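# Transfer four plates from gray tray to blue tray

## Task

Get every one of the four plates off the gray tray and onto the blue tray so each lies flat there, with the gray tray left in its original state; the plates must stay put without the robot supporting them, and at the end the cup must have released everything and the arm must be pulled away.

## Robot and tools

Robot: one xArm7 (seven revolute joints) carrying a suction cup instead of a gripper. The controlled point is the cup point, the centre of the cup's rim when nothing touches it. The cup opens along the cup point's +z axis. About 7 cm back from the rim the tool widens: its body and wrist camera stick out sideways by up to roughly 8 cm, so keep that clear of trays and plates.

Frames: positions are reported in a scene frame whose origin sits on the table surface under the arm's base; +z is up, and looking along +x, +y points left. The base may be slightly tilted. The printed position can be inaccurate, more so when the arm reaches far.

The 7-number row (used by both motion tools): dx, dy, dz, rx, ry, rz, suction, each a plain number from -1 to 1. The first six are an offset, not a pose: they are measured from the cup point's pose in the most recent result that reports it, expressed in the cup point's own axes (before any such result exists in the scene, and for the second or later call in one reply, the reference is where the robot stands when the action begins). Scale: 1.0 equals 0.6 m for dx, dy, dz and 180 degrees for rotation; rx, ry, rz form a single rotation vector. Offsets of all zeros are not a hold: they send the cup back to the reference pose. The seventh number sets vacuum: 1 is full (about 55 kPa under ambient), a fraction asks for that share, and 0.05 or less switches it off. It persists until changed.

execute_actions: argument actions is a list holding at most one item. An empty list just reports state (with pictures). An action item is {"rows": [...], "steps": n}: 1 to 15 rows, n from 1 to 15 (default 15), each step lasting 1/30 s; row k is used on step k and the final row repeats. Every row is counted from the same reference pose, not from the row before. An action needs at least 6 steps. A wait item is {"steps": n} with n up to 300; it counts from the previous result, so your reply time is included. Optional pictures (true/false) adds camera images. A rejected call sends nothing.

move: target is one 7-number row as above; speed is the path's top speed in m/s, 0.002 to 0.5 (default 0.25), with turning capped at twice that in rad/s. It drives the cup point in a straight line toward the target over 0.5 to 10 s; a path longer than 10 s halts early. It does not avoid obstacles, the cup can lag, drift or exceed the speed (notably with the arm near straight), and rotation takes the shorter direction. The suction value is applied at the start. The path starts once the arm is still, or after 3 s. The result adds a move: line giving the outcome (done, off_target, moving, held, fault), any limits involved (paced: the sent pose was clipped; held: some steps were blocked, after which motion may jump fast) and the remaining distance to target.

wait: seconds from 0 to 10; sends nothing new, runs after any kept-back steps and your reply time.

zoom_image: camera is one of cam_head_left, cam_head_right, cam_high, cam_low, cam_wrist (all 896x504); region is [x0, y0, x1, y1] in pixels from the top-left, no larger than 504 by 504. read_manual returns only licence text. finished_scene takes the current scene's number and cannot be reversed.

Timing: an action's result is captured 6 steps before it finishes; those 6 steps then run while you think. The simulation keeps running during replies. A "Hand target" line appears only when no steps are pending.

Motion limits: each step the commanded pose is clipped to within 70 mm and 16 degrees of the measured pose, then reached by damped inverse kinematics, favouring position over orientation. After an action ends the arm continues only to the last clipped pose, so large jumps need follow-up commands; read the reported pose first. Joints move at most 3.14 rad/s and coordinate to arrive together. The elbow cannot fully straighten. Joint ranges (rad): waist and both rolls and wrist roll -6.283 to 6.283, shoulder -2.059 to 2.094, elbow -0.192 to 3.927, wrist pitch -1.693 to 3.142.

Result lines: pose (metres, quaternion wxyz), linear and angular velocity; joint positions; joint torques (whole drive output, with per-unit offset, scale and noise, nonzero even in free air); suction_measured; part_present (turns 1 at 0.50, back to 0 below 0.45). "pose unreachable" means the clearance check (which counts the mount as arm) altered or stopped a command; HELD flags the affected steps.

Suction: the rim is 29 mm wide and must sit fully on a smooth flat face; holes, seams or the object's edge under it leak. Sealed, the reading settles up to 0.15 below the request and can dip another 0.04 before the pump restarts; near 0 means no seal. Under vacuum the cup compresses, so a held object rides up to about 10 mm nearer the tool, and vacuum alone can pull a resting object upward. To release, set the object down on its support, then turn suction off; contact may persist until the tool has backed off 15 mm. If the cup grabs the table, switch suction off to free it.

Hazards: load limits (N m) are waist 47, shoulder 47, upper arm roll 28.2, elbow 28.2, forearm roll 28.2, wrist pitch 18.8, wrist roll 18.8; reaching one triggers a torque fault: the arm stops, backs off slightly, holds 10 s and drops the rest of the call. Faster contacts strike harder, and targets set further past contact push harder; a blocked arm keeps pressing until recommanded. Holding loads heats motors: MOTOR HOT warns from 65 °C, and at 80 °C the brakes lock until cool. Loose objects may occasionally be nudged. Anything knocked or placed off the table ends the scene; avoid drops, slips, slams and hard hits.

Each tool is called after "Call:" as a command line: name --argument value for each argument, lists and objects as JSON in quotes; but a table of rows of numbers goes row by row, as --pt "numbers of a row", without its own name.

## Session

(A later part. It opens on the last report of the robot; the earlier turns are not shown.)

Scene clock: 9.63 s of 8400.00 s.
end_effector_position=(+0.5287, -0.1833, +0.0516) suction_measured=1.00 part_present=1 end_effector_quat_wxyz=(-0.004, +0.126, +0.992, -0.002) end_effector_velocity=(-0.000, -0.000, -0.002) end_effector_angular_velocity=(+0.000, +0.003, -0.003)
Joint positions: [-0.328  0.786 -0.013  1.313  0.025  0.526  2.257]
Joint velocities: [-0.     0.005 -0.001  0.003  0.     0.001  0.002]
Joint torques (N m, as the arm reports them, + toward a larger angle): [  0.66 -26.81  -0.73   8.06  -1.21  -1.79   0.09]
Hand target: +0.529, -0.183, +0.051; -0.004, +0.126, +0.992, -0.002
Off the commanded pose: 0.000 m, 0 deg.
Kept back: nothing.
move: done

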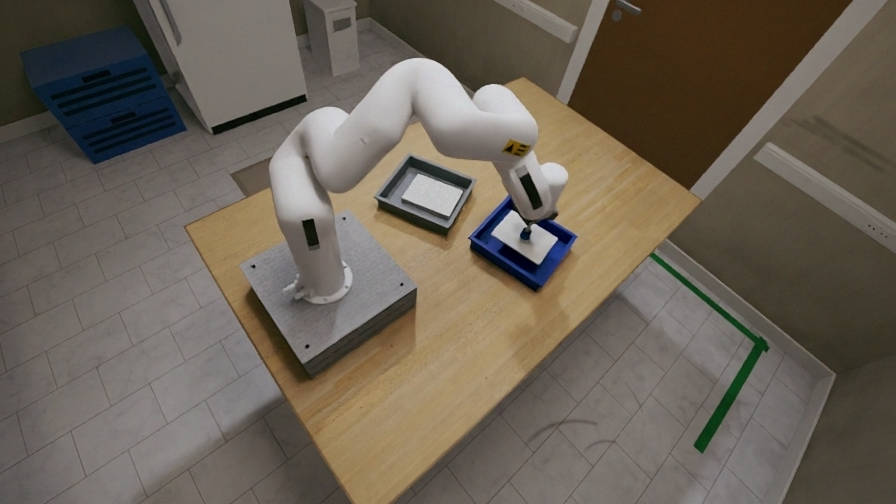

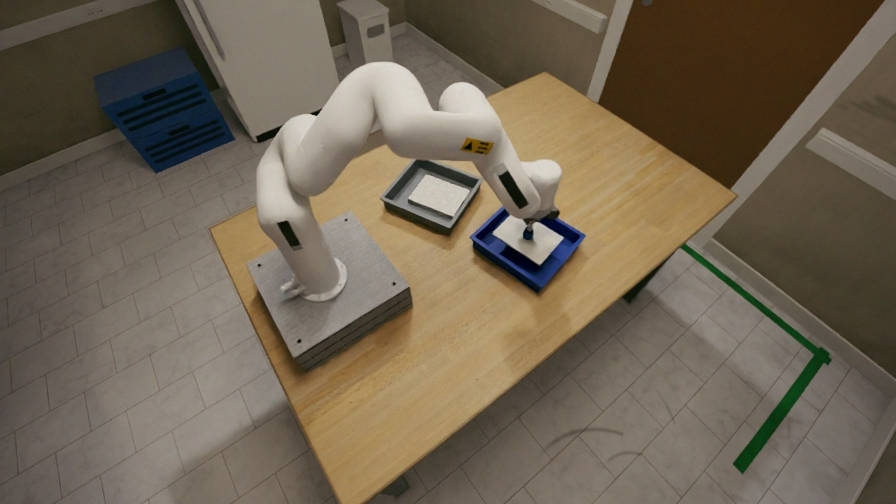

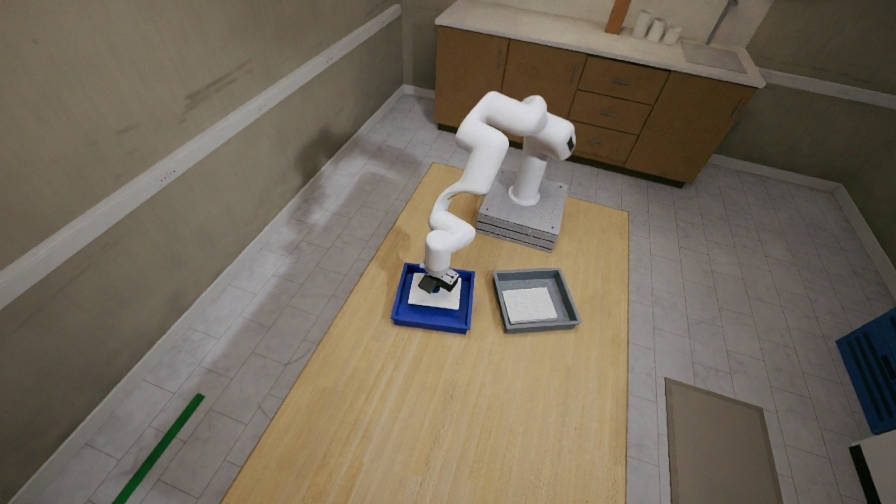

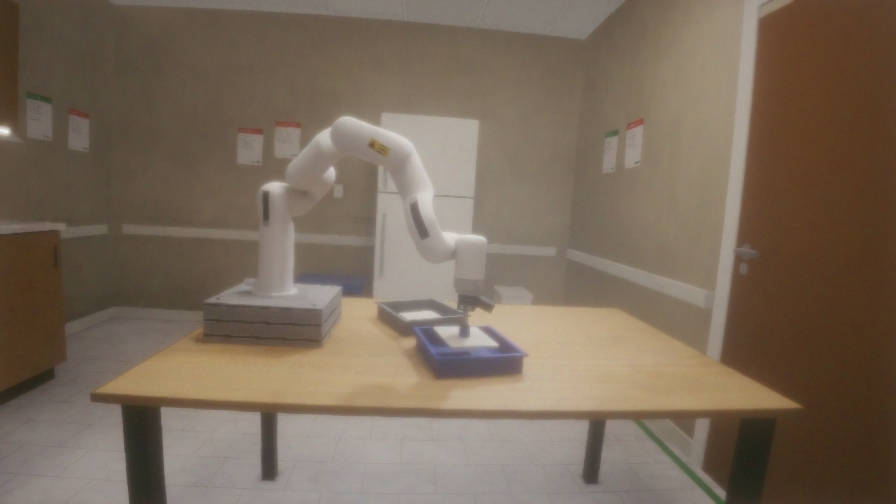

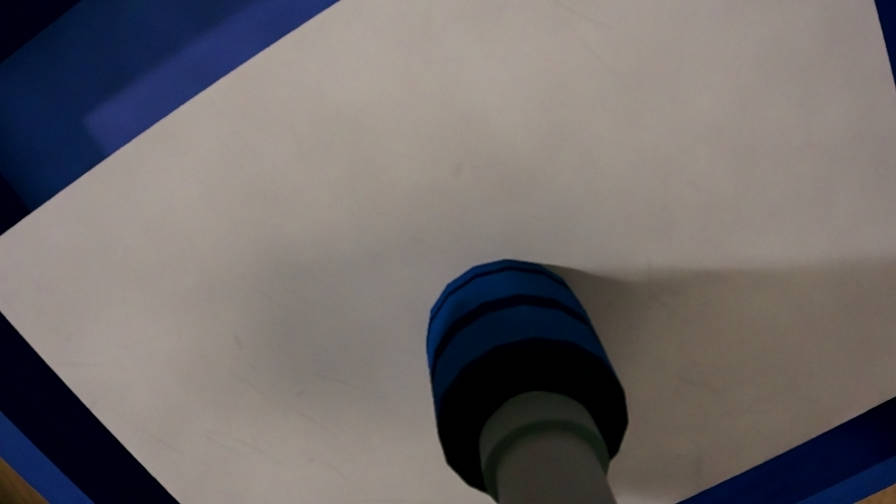

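Thin plate (~3–4 mm).

Call:
move --target '[0,0,0.089,0,0,0,1]' --speed 0.06

Scene clock: 11.13 s of 8400.00 s.
end_effector_position=(+0.5290, -0.1839, -0.0007) suction_measured=0.98 part_present=1 end_effector_quat_wxyz=(-0.003, +0.126, +0.992, -0.002) end_effector_velocity=(-0.000, +0.000, -0.001) end_effector_angular_velocity=(+0.001, +0.002, +0.001)
Joint positions: [-0.33   0.923 -0.01   1.373  0.026  0.446  2.256]
Joint velocities: [ 0.     0.002  0.     0.002  0.001  0.001 -0.001]
Joint torques (N m, as the arm reports them, + toward a larger angle): [  0.52 -23.65  -0.63   6.45  -0.96  -1.59   0.26]
Hand target: +0.528, -0.184, -0.002; -0.004, +0.126, +0.992, -0.002
Off the commanded pose: 0.001 m, 0 deg.
Kept back: nothing.
move: done

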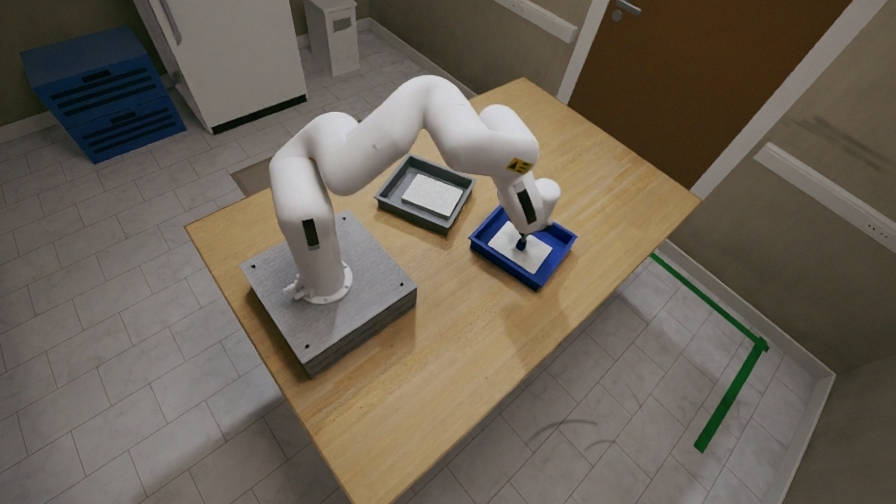

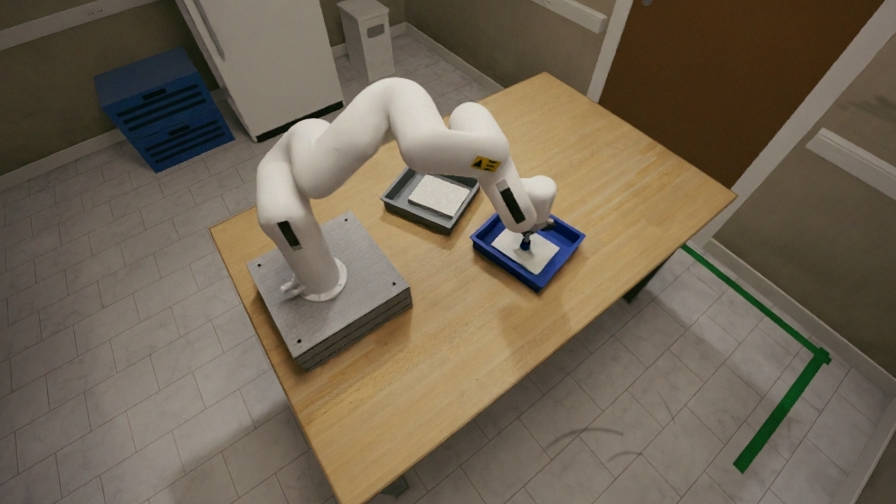

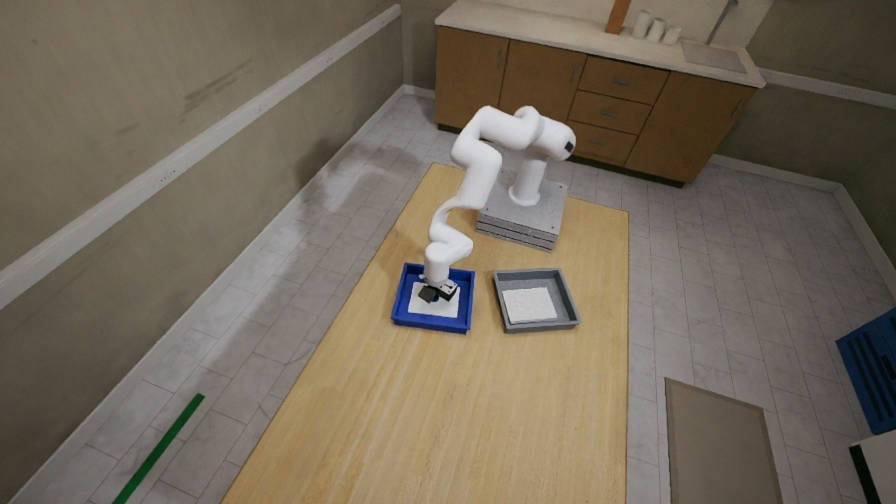

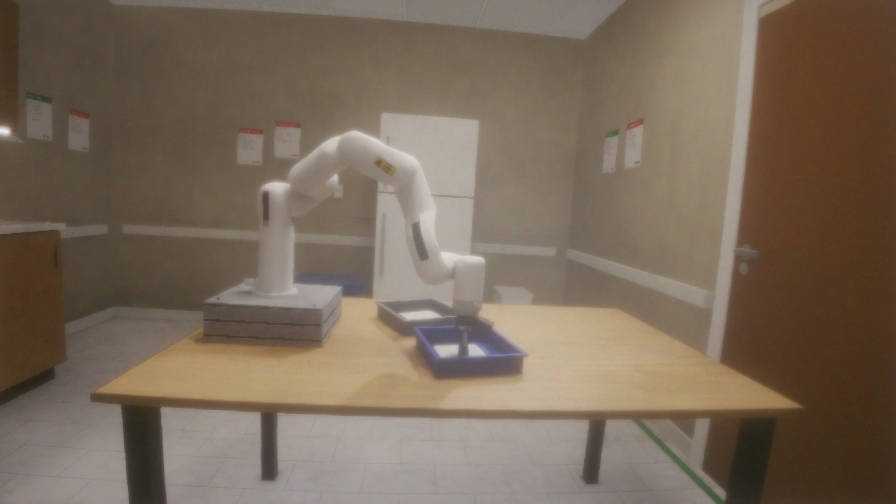

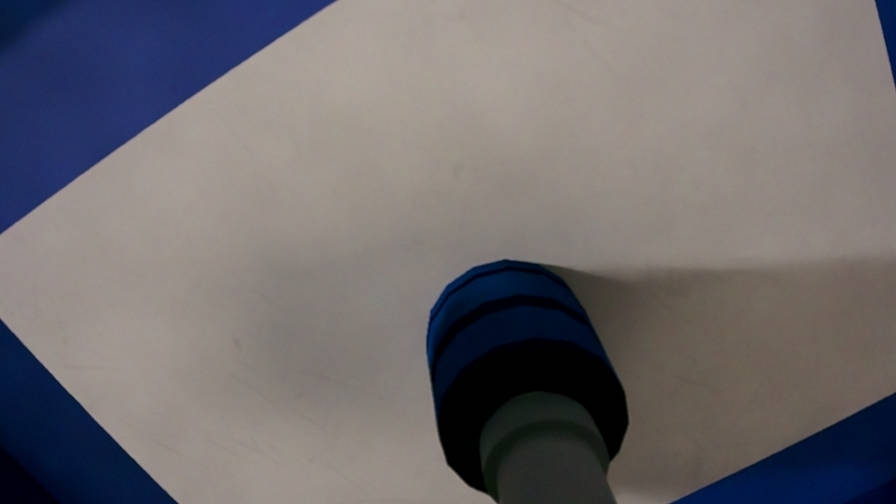

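Call:
execute_actions --actions '[{"rows":[[0,0,0,0,0,0,0]],"steps":9}]'

Call:
move --target '[0,0,-0.14,0,0,0,0]' --speed 0.2

Call:
move --target '[0.268,0.459,0,0,0,-0.083,0]' --speed 0.4

Scene clock: 11.43 s of 8400.00 s.
end_effector_position=(+0.5294, -0.1840, -0.0005) suction_measured=0.00 part_present=0 end_effector_quat_wxyz=(-0.002, +0.126, +0.992, -0.003) end_effector_velocity=(+0.002, +0.001, +0.001) end_effector_angular_velocity=(-0.001, -0.005, +0.003)
Joint positions: [-0.33   0.923 -0.01   1.373  0.026  0.446  2.256]
Joint velocities: [ 0.002  0.     0.001  0.003 -0.001 -0.002  0.   ]
Joint torques (N m, as the arm reports them, + toward a larger angle): [  0.66 -22.21  -0.84   5.5   -1.28  -0.85   0.23]
Steps of this call (steps 1 to 6: nothing new was sent; steps 7 to 9: the first 3 steps of this action). Readings (end_effector_position | what the end effector reports):
7: (+0.5289, -0.1839, -0.0008) | suction_measured=0.00 part_present=0
8: (+0.5294, -0.1841, -0.0004) | suction_measured=0.00 part_present=0
9: the state above

Scene clock: 12.57 s of 8400.00 s.
end_effector_position=(+0.5297, -0.1833, +0.0828) suction_measured=0.00 part_present=0 end_effector_quat_wxyz=(-0.003, +0.126, +0.992, -0.002) end_effector_velocity=(+0.003, -0.002, +0.005) end_effector_angular_velocity=(-0.003, -0.008, -0.002)
Joint positions: [-0.327  0.712 -0.014  1.293  0.023  0.578  2.259]
Joint velocities: [-0.002 -0.008 -0.001  0.003 -0.     0.002  0.   ]
Joint torques (N m, as the arm reports them, + toward a larger angle): [  0.56 -25.89  -0.66   8.05  -1.23  -1.7    0.08]
Hand target: +0.530, -0.183, +0.084; -0.003, +0.126, +0.992, -0.003
Off your previous action's commanded pose: 0.000 m, 0 deg at its last step (step 6 of this call).
Off the commanded pose: 0.001 m, 0 deg.
Kept back: nothing.
move: done

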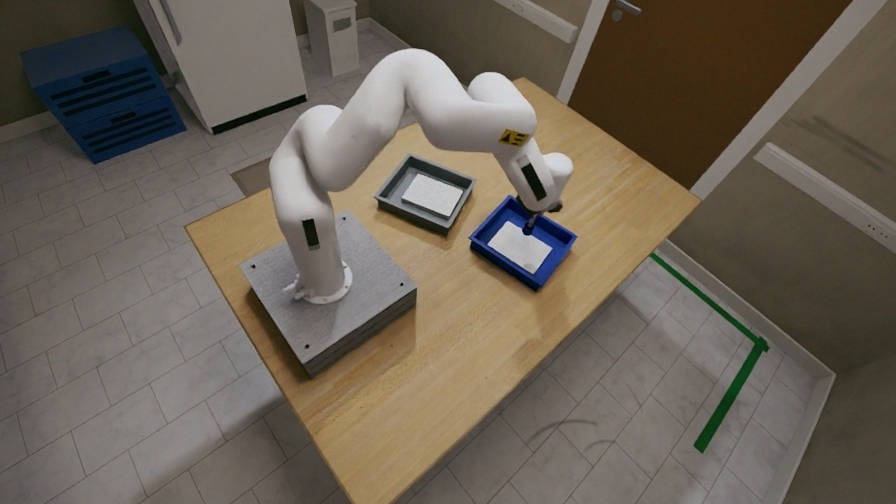

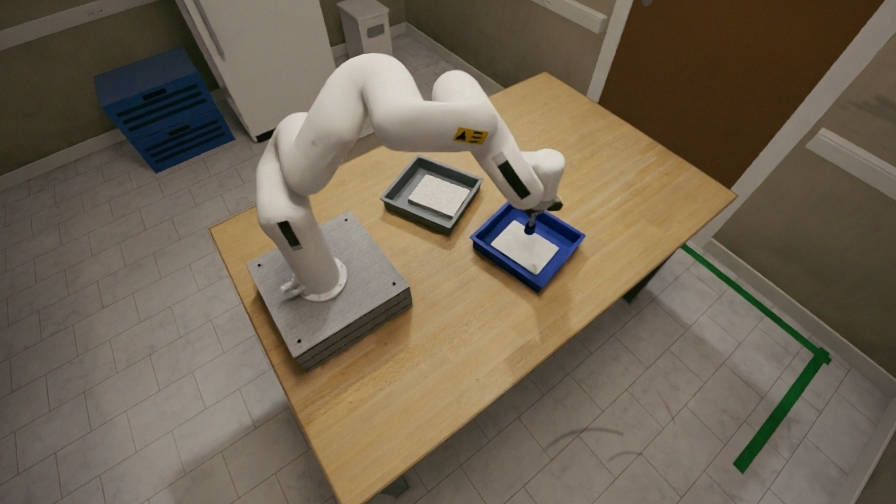

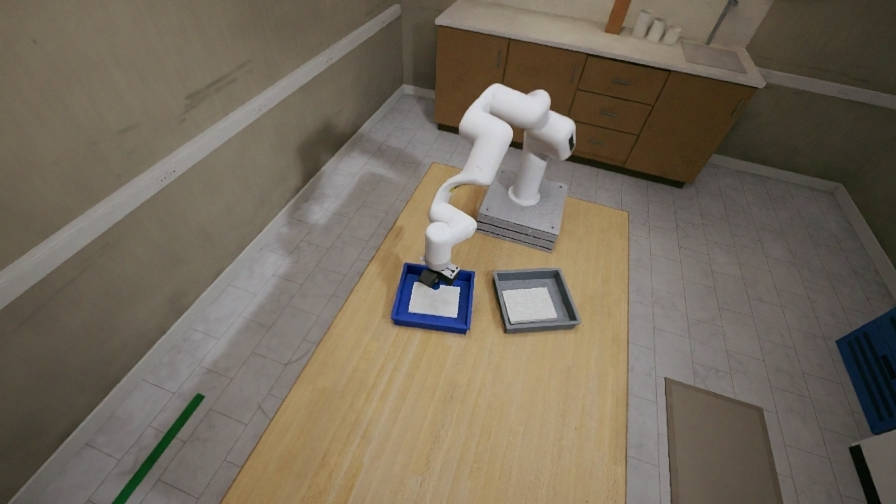

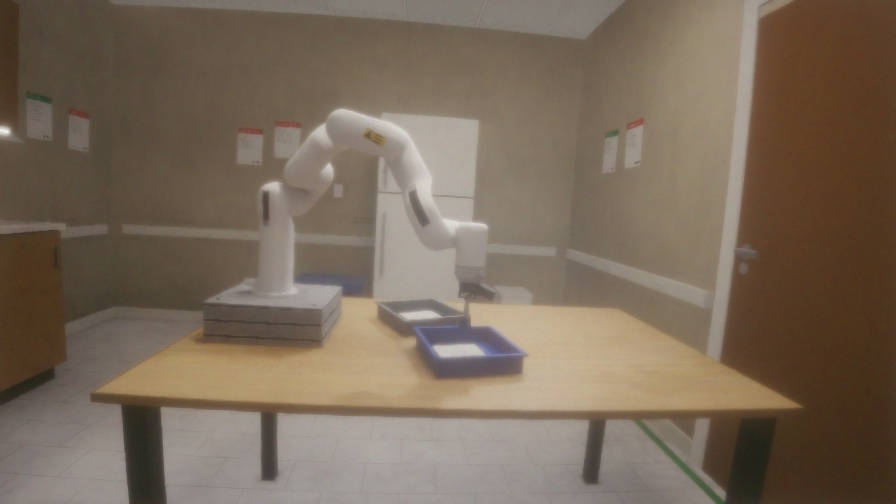

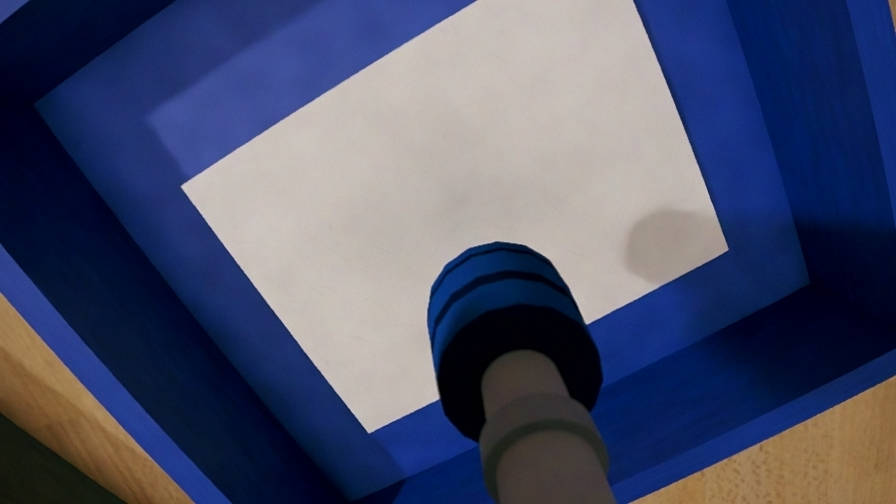

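Scene clock: 13.87 s of 8400.00 s.
end_effector_position=(+0.4432, +0.1221, +0.0819) suction_measured=0.00 part_present=0 end_effector_quat_wxyz=(-0.004, -0.003, +1.000, -0.002) end_effector_velocity=(-0.003, +0.009, -0.000) end_effector_angular_velocity=(-0.002, +0.001, +0.010)
Joint positions: [ 0.158  0.494  0.091  0.872 -0.113  0.378  2.701]
Joint velocities: [ 0.019  0.001  0.001  0.001 -0.006  0.002  0.016]
Joint torques (N m, as the arm reports them, + toward a larger angle): [  1.17 -21.11   0.62   6.37  -1.48  -1.61   0.1 ]
Hand target: +0.443, +0.124, +0.082; -0.004, -0.004, +1.000, -0.002
Off the commanded pose: 0.002 m, 0 deg.
Kept back: nothing.
move: done

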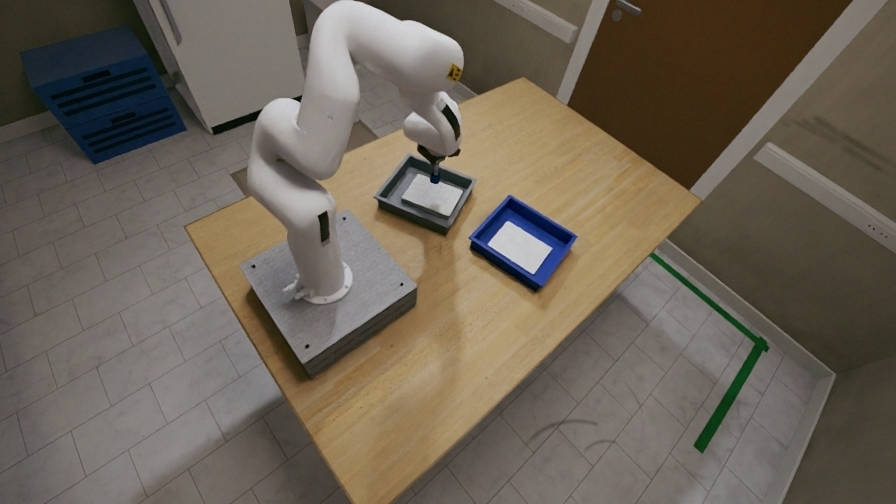

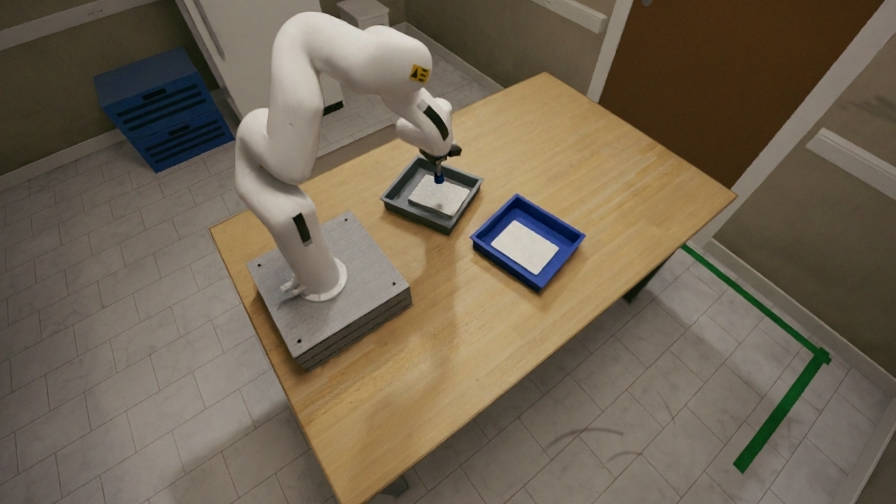

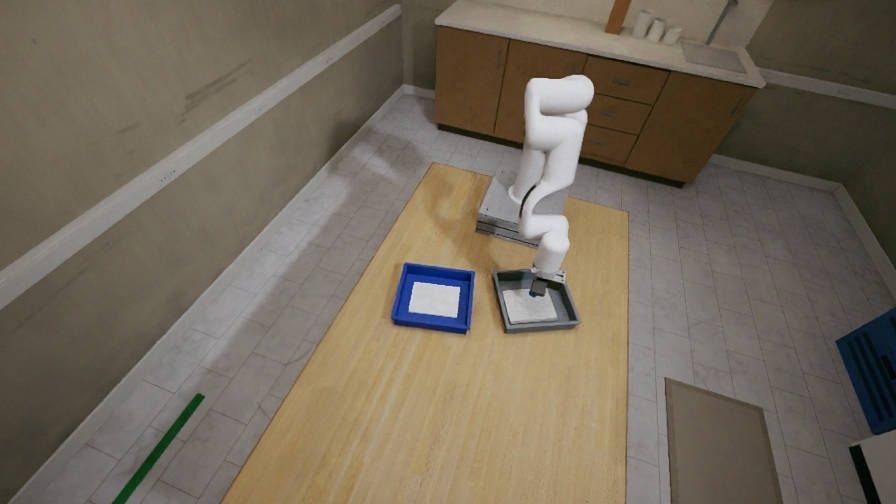

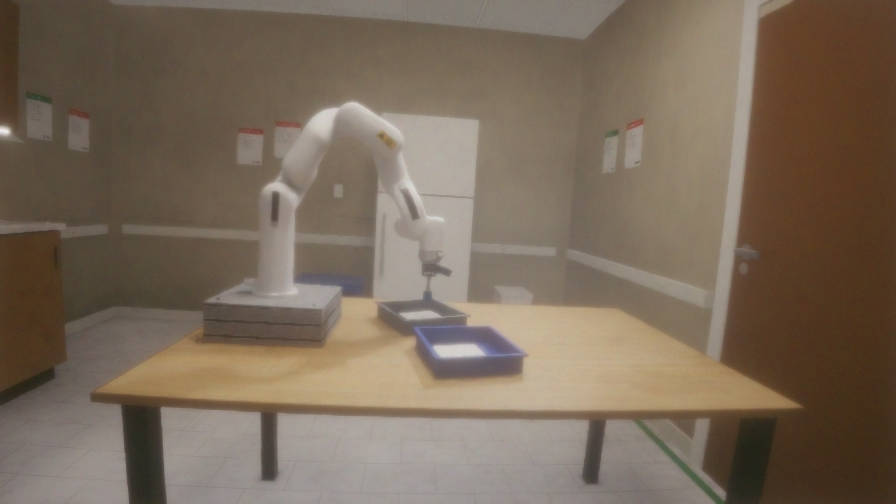

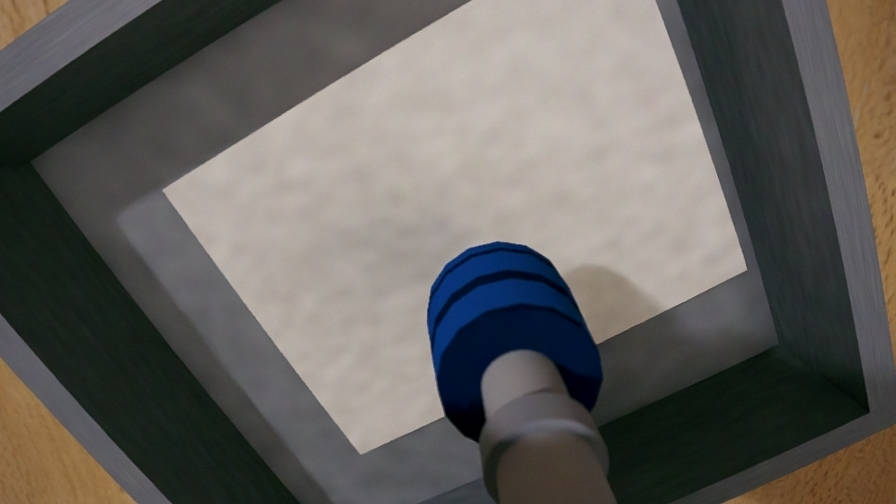

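Call:
move --target '[0,0.002,0.102,0,0,0,1]' --speed 0.07

Call:
execute_actions --actions '[{"steps":30}]'

Call:
move --target '[0,0,-0.03,0,0,0,1]' --speed 0.04

Call:
zoom_image --camera "cam_head_left" --region '[360,140,500,250]'

Scene clock: 15.37 s of 8400.00 s.
end_effector_position=(+0.4426, +0.1228, +0.0208) suction_measured=0.29 part_present=0 end_effector_quat_wxyz=(-0.004, -0.003, +1.000, -0.002) end_effector_velocity=(+0.001, +0.001, -0.001) end_effector_angular_velocity=(+0.001, -0.003, +0.001)
Joint positions: [ 0.187  0.678  0.057  0.926 -0.142  0.248  2.727]
Joint velocities: [ 0.001  0.004 -0.001  0.003 -0.001 -0.003  0.001]
Joint torques (N m, as the arm reports them, + toward a larger angle): [  0.68 -22.37   0.62   6.03  -0.96  -1.64   0.05]
Hand target: +0.443, +0.123, +0.021; -0.004, -0.003, +1.000, -0.002
Off the commanded pose: 0.000 m, 0 deg.
Kept back: nothing.
move: done

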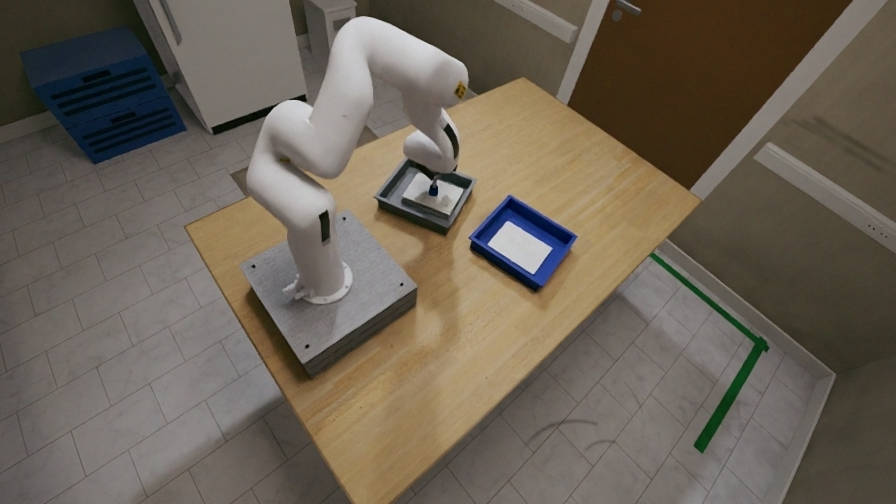

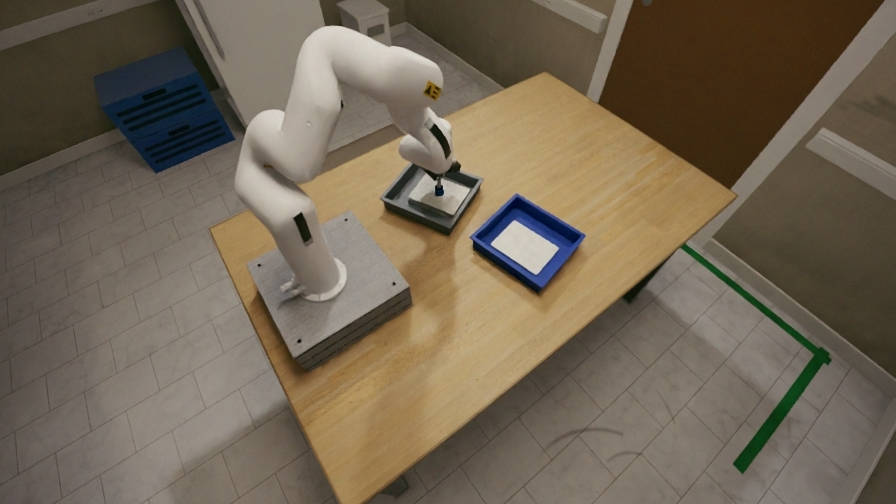

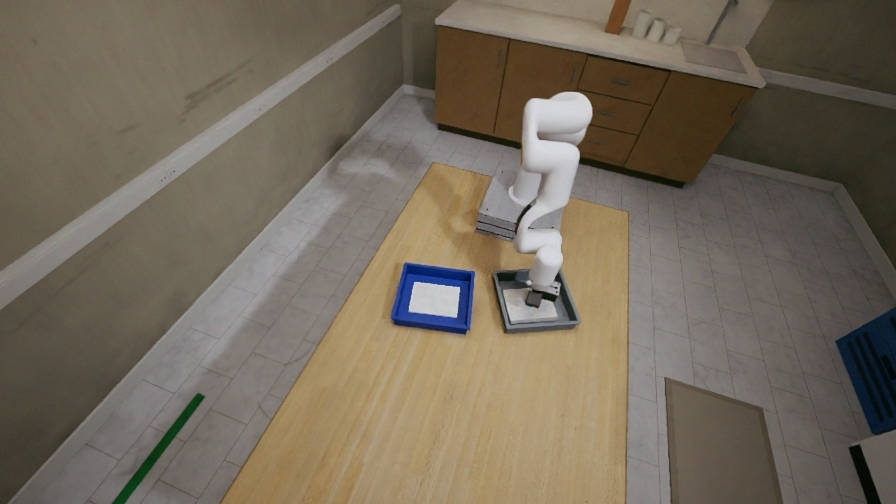

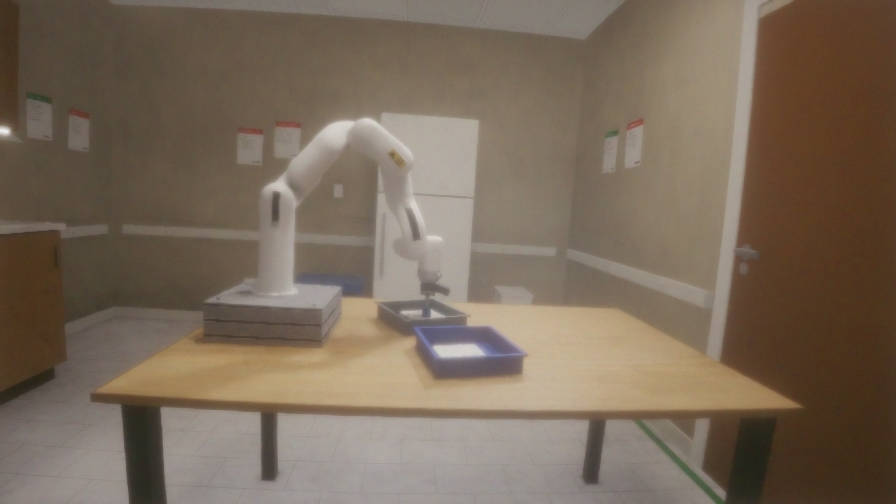

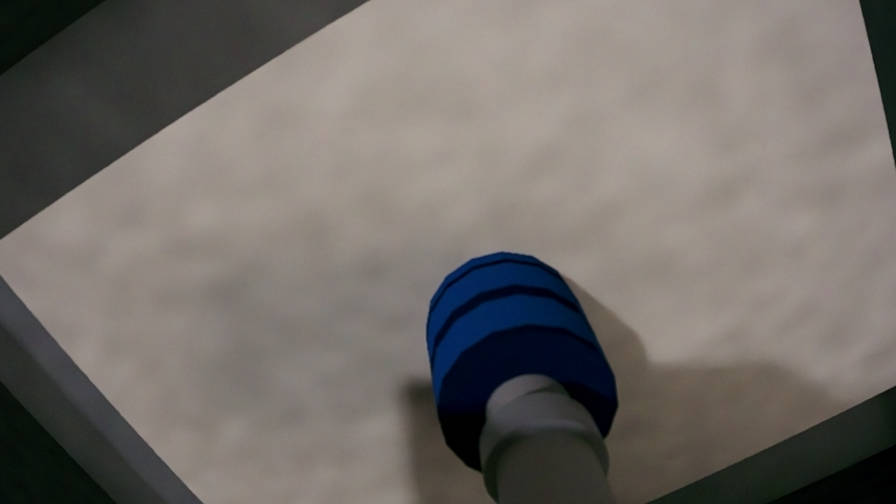

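Scene clock: 16.37 s of 8400.00 s.
end_effector_position=(+0.4425, +0.1228, +0.0206) suction_measured=1.00 part_present=1 end_effector_quat_wxyz=(-0.004, -0.003, +1.000, -0.002) end_effector_velocity=(-0.000, +0.000, -0.000) end_effector_angular_velocity=(-0.000, +0.001, +0.003)
Joint positions: [ 0.187  0.678  0.057  0.926 -0.142  0.248  2.727]
Joint velocities: [ 0.     0.001  0.     0.    -0.     0.    -0.002]
Joint torques (N m, as the arm reports them, + toward a larger angle): [  1.18 -22.1    0.34   5.84  -1.19  -1.61   0.12]
Hand target: +0.443, +0.123, +0.021; -0.004, -0.003, +1.000, -0.002
Off the commanded pose: 0.000 m, 0 deg.
Kept back: nothing.
Steps of this call (steps 1 to 30: nothing new was sent). Readings (end_effector_position | what the end effector reports):
1: (+0.4426, +0.1228, +0.0208) | suction_measured=0.33 part_present=0
2: (+0.4426, +0.1228, +0.0207) | suction_measured=0.36 part_present=0
4: (+0.4426, +0.1228, +0.0207) | suction_measured=0.43 part_present=0
8: (+0.4425, +0.1228, +0.0206) | suction_measured=0.68 part_present=1
30: the state above

Scene clock: 17.17 s of 8400.00 s.
end_effector_position=(+0.4426, +0.1229, +0.0384) suction_measured=0.99 part_present=1 end_effector_quat_wxyz=(-0.004, -0.003, +1.000, -0.002) end_effector_velocity=(-0.000, -0.001, +0.000) end_effector_angular_velocity=(-0.001, +0.001, -0.002)
Joint positions: [ 0.179  0.624  0.067  0.907 -0.136  0.284  2.722]
Joint velocities: [-0.002 -0.002  0.    -0.001  0.     0.002  0.001]
Joint torques (N m, as the arm reports them, + toward a larger angle): [  1.1  -22.42   0.87   5.65  -1.13  -1.59   0.1 ]
Hand target: +0.443, +0.123, +0.039; -0.004, -0.003, +1.000, -0.002
Off the commanded pose: 0.000 m, 0 deg.
Kept back: nothing.
move: done

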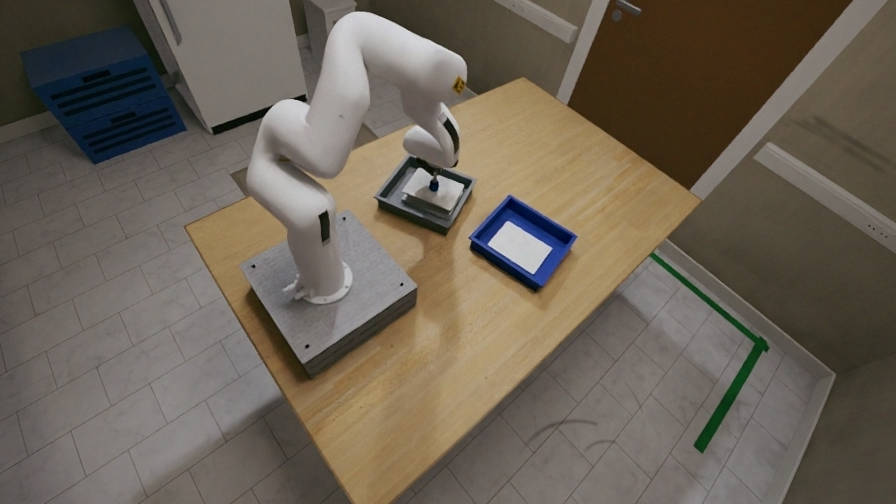

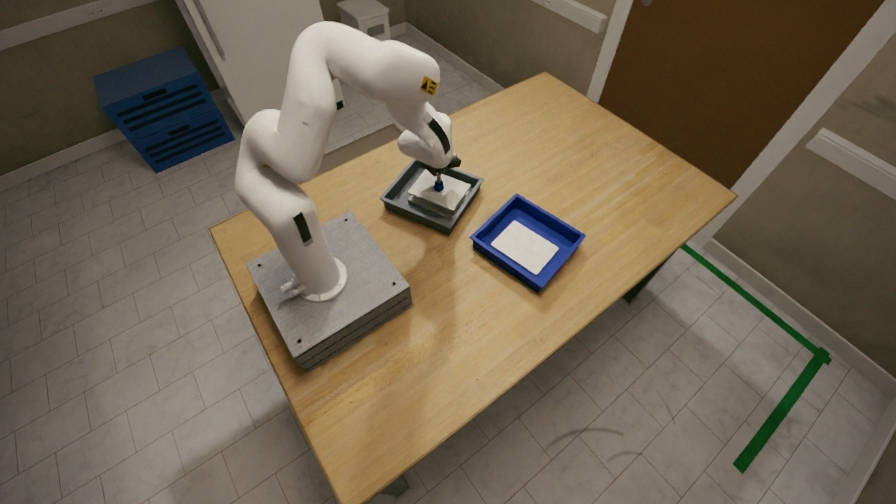

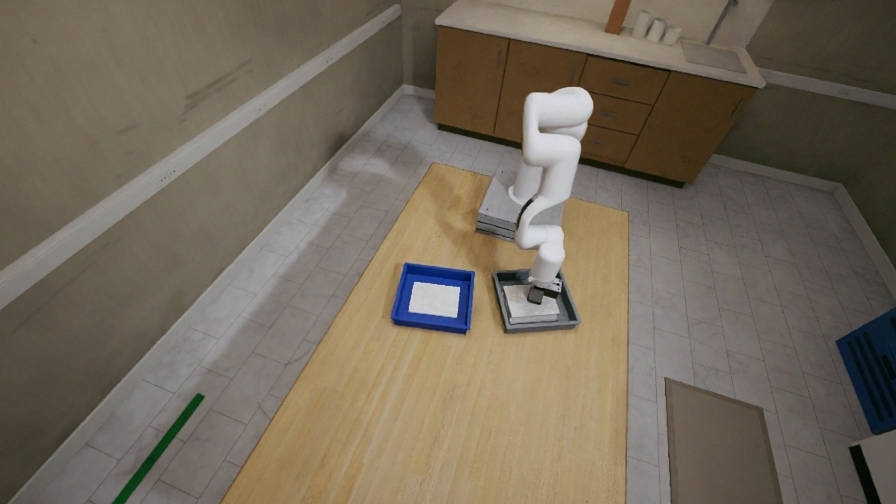

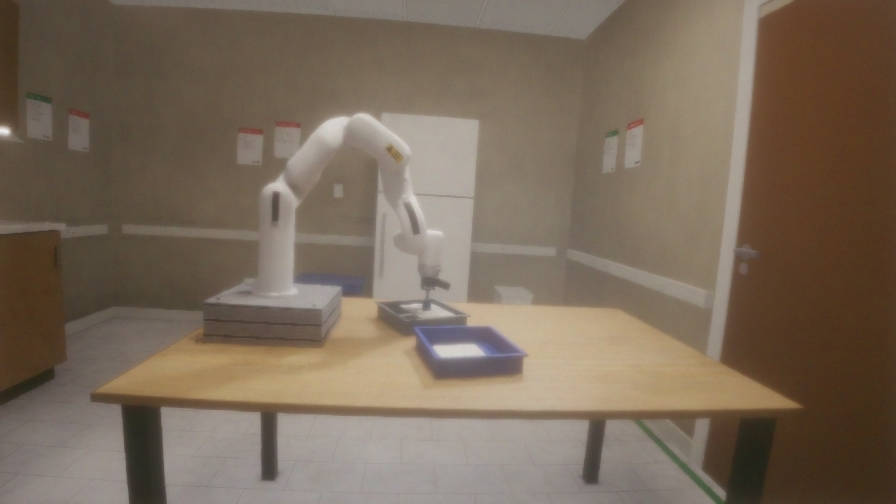

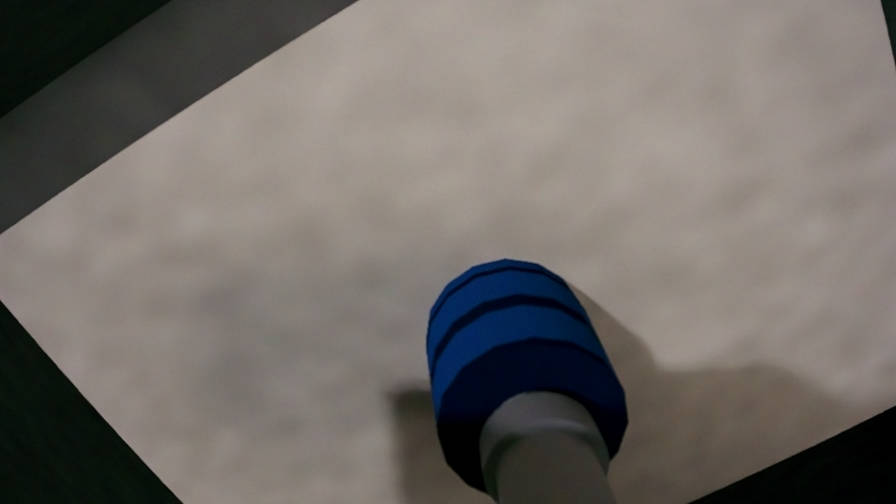

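Region (360, 140, 500, 250) of cam_head_left's 896x504 image, scaled by 3.600, with more detail than that image has; it fills the top 396 rows of this view, and the rest is white.

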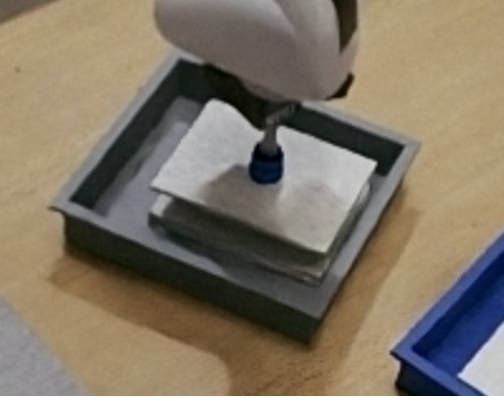

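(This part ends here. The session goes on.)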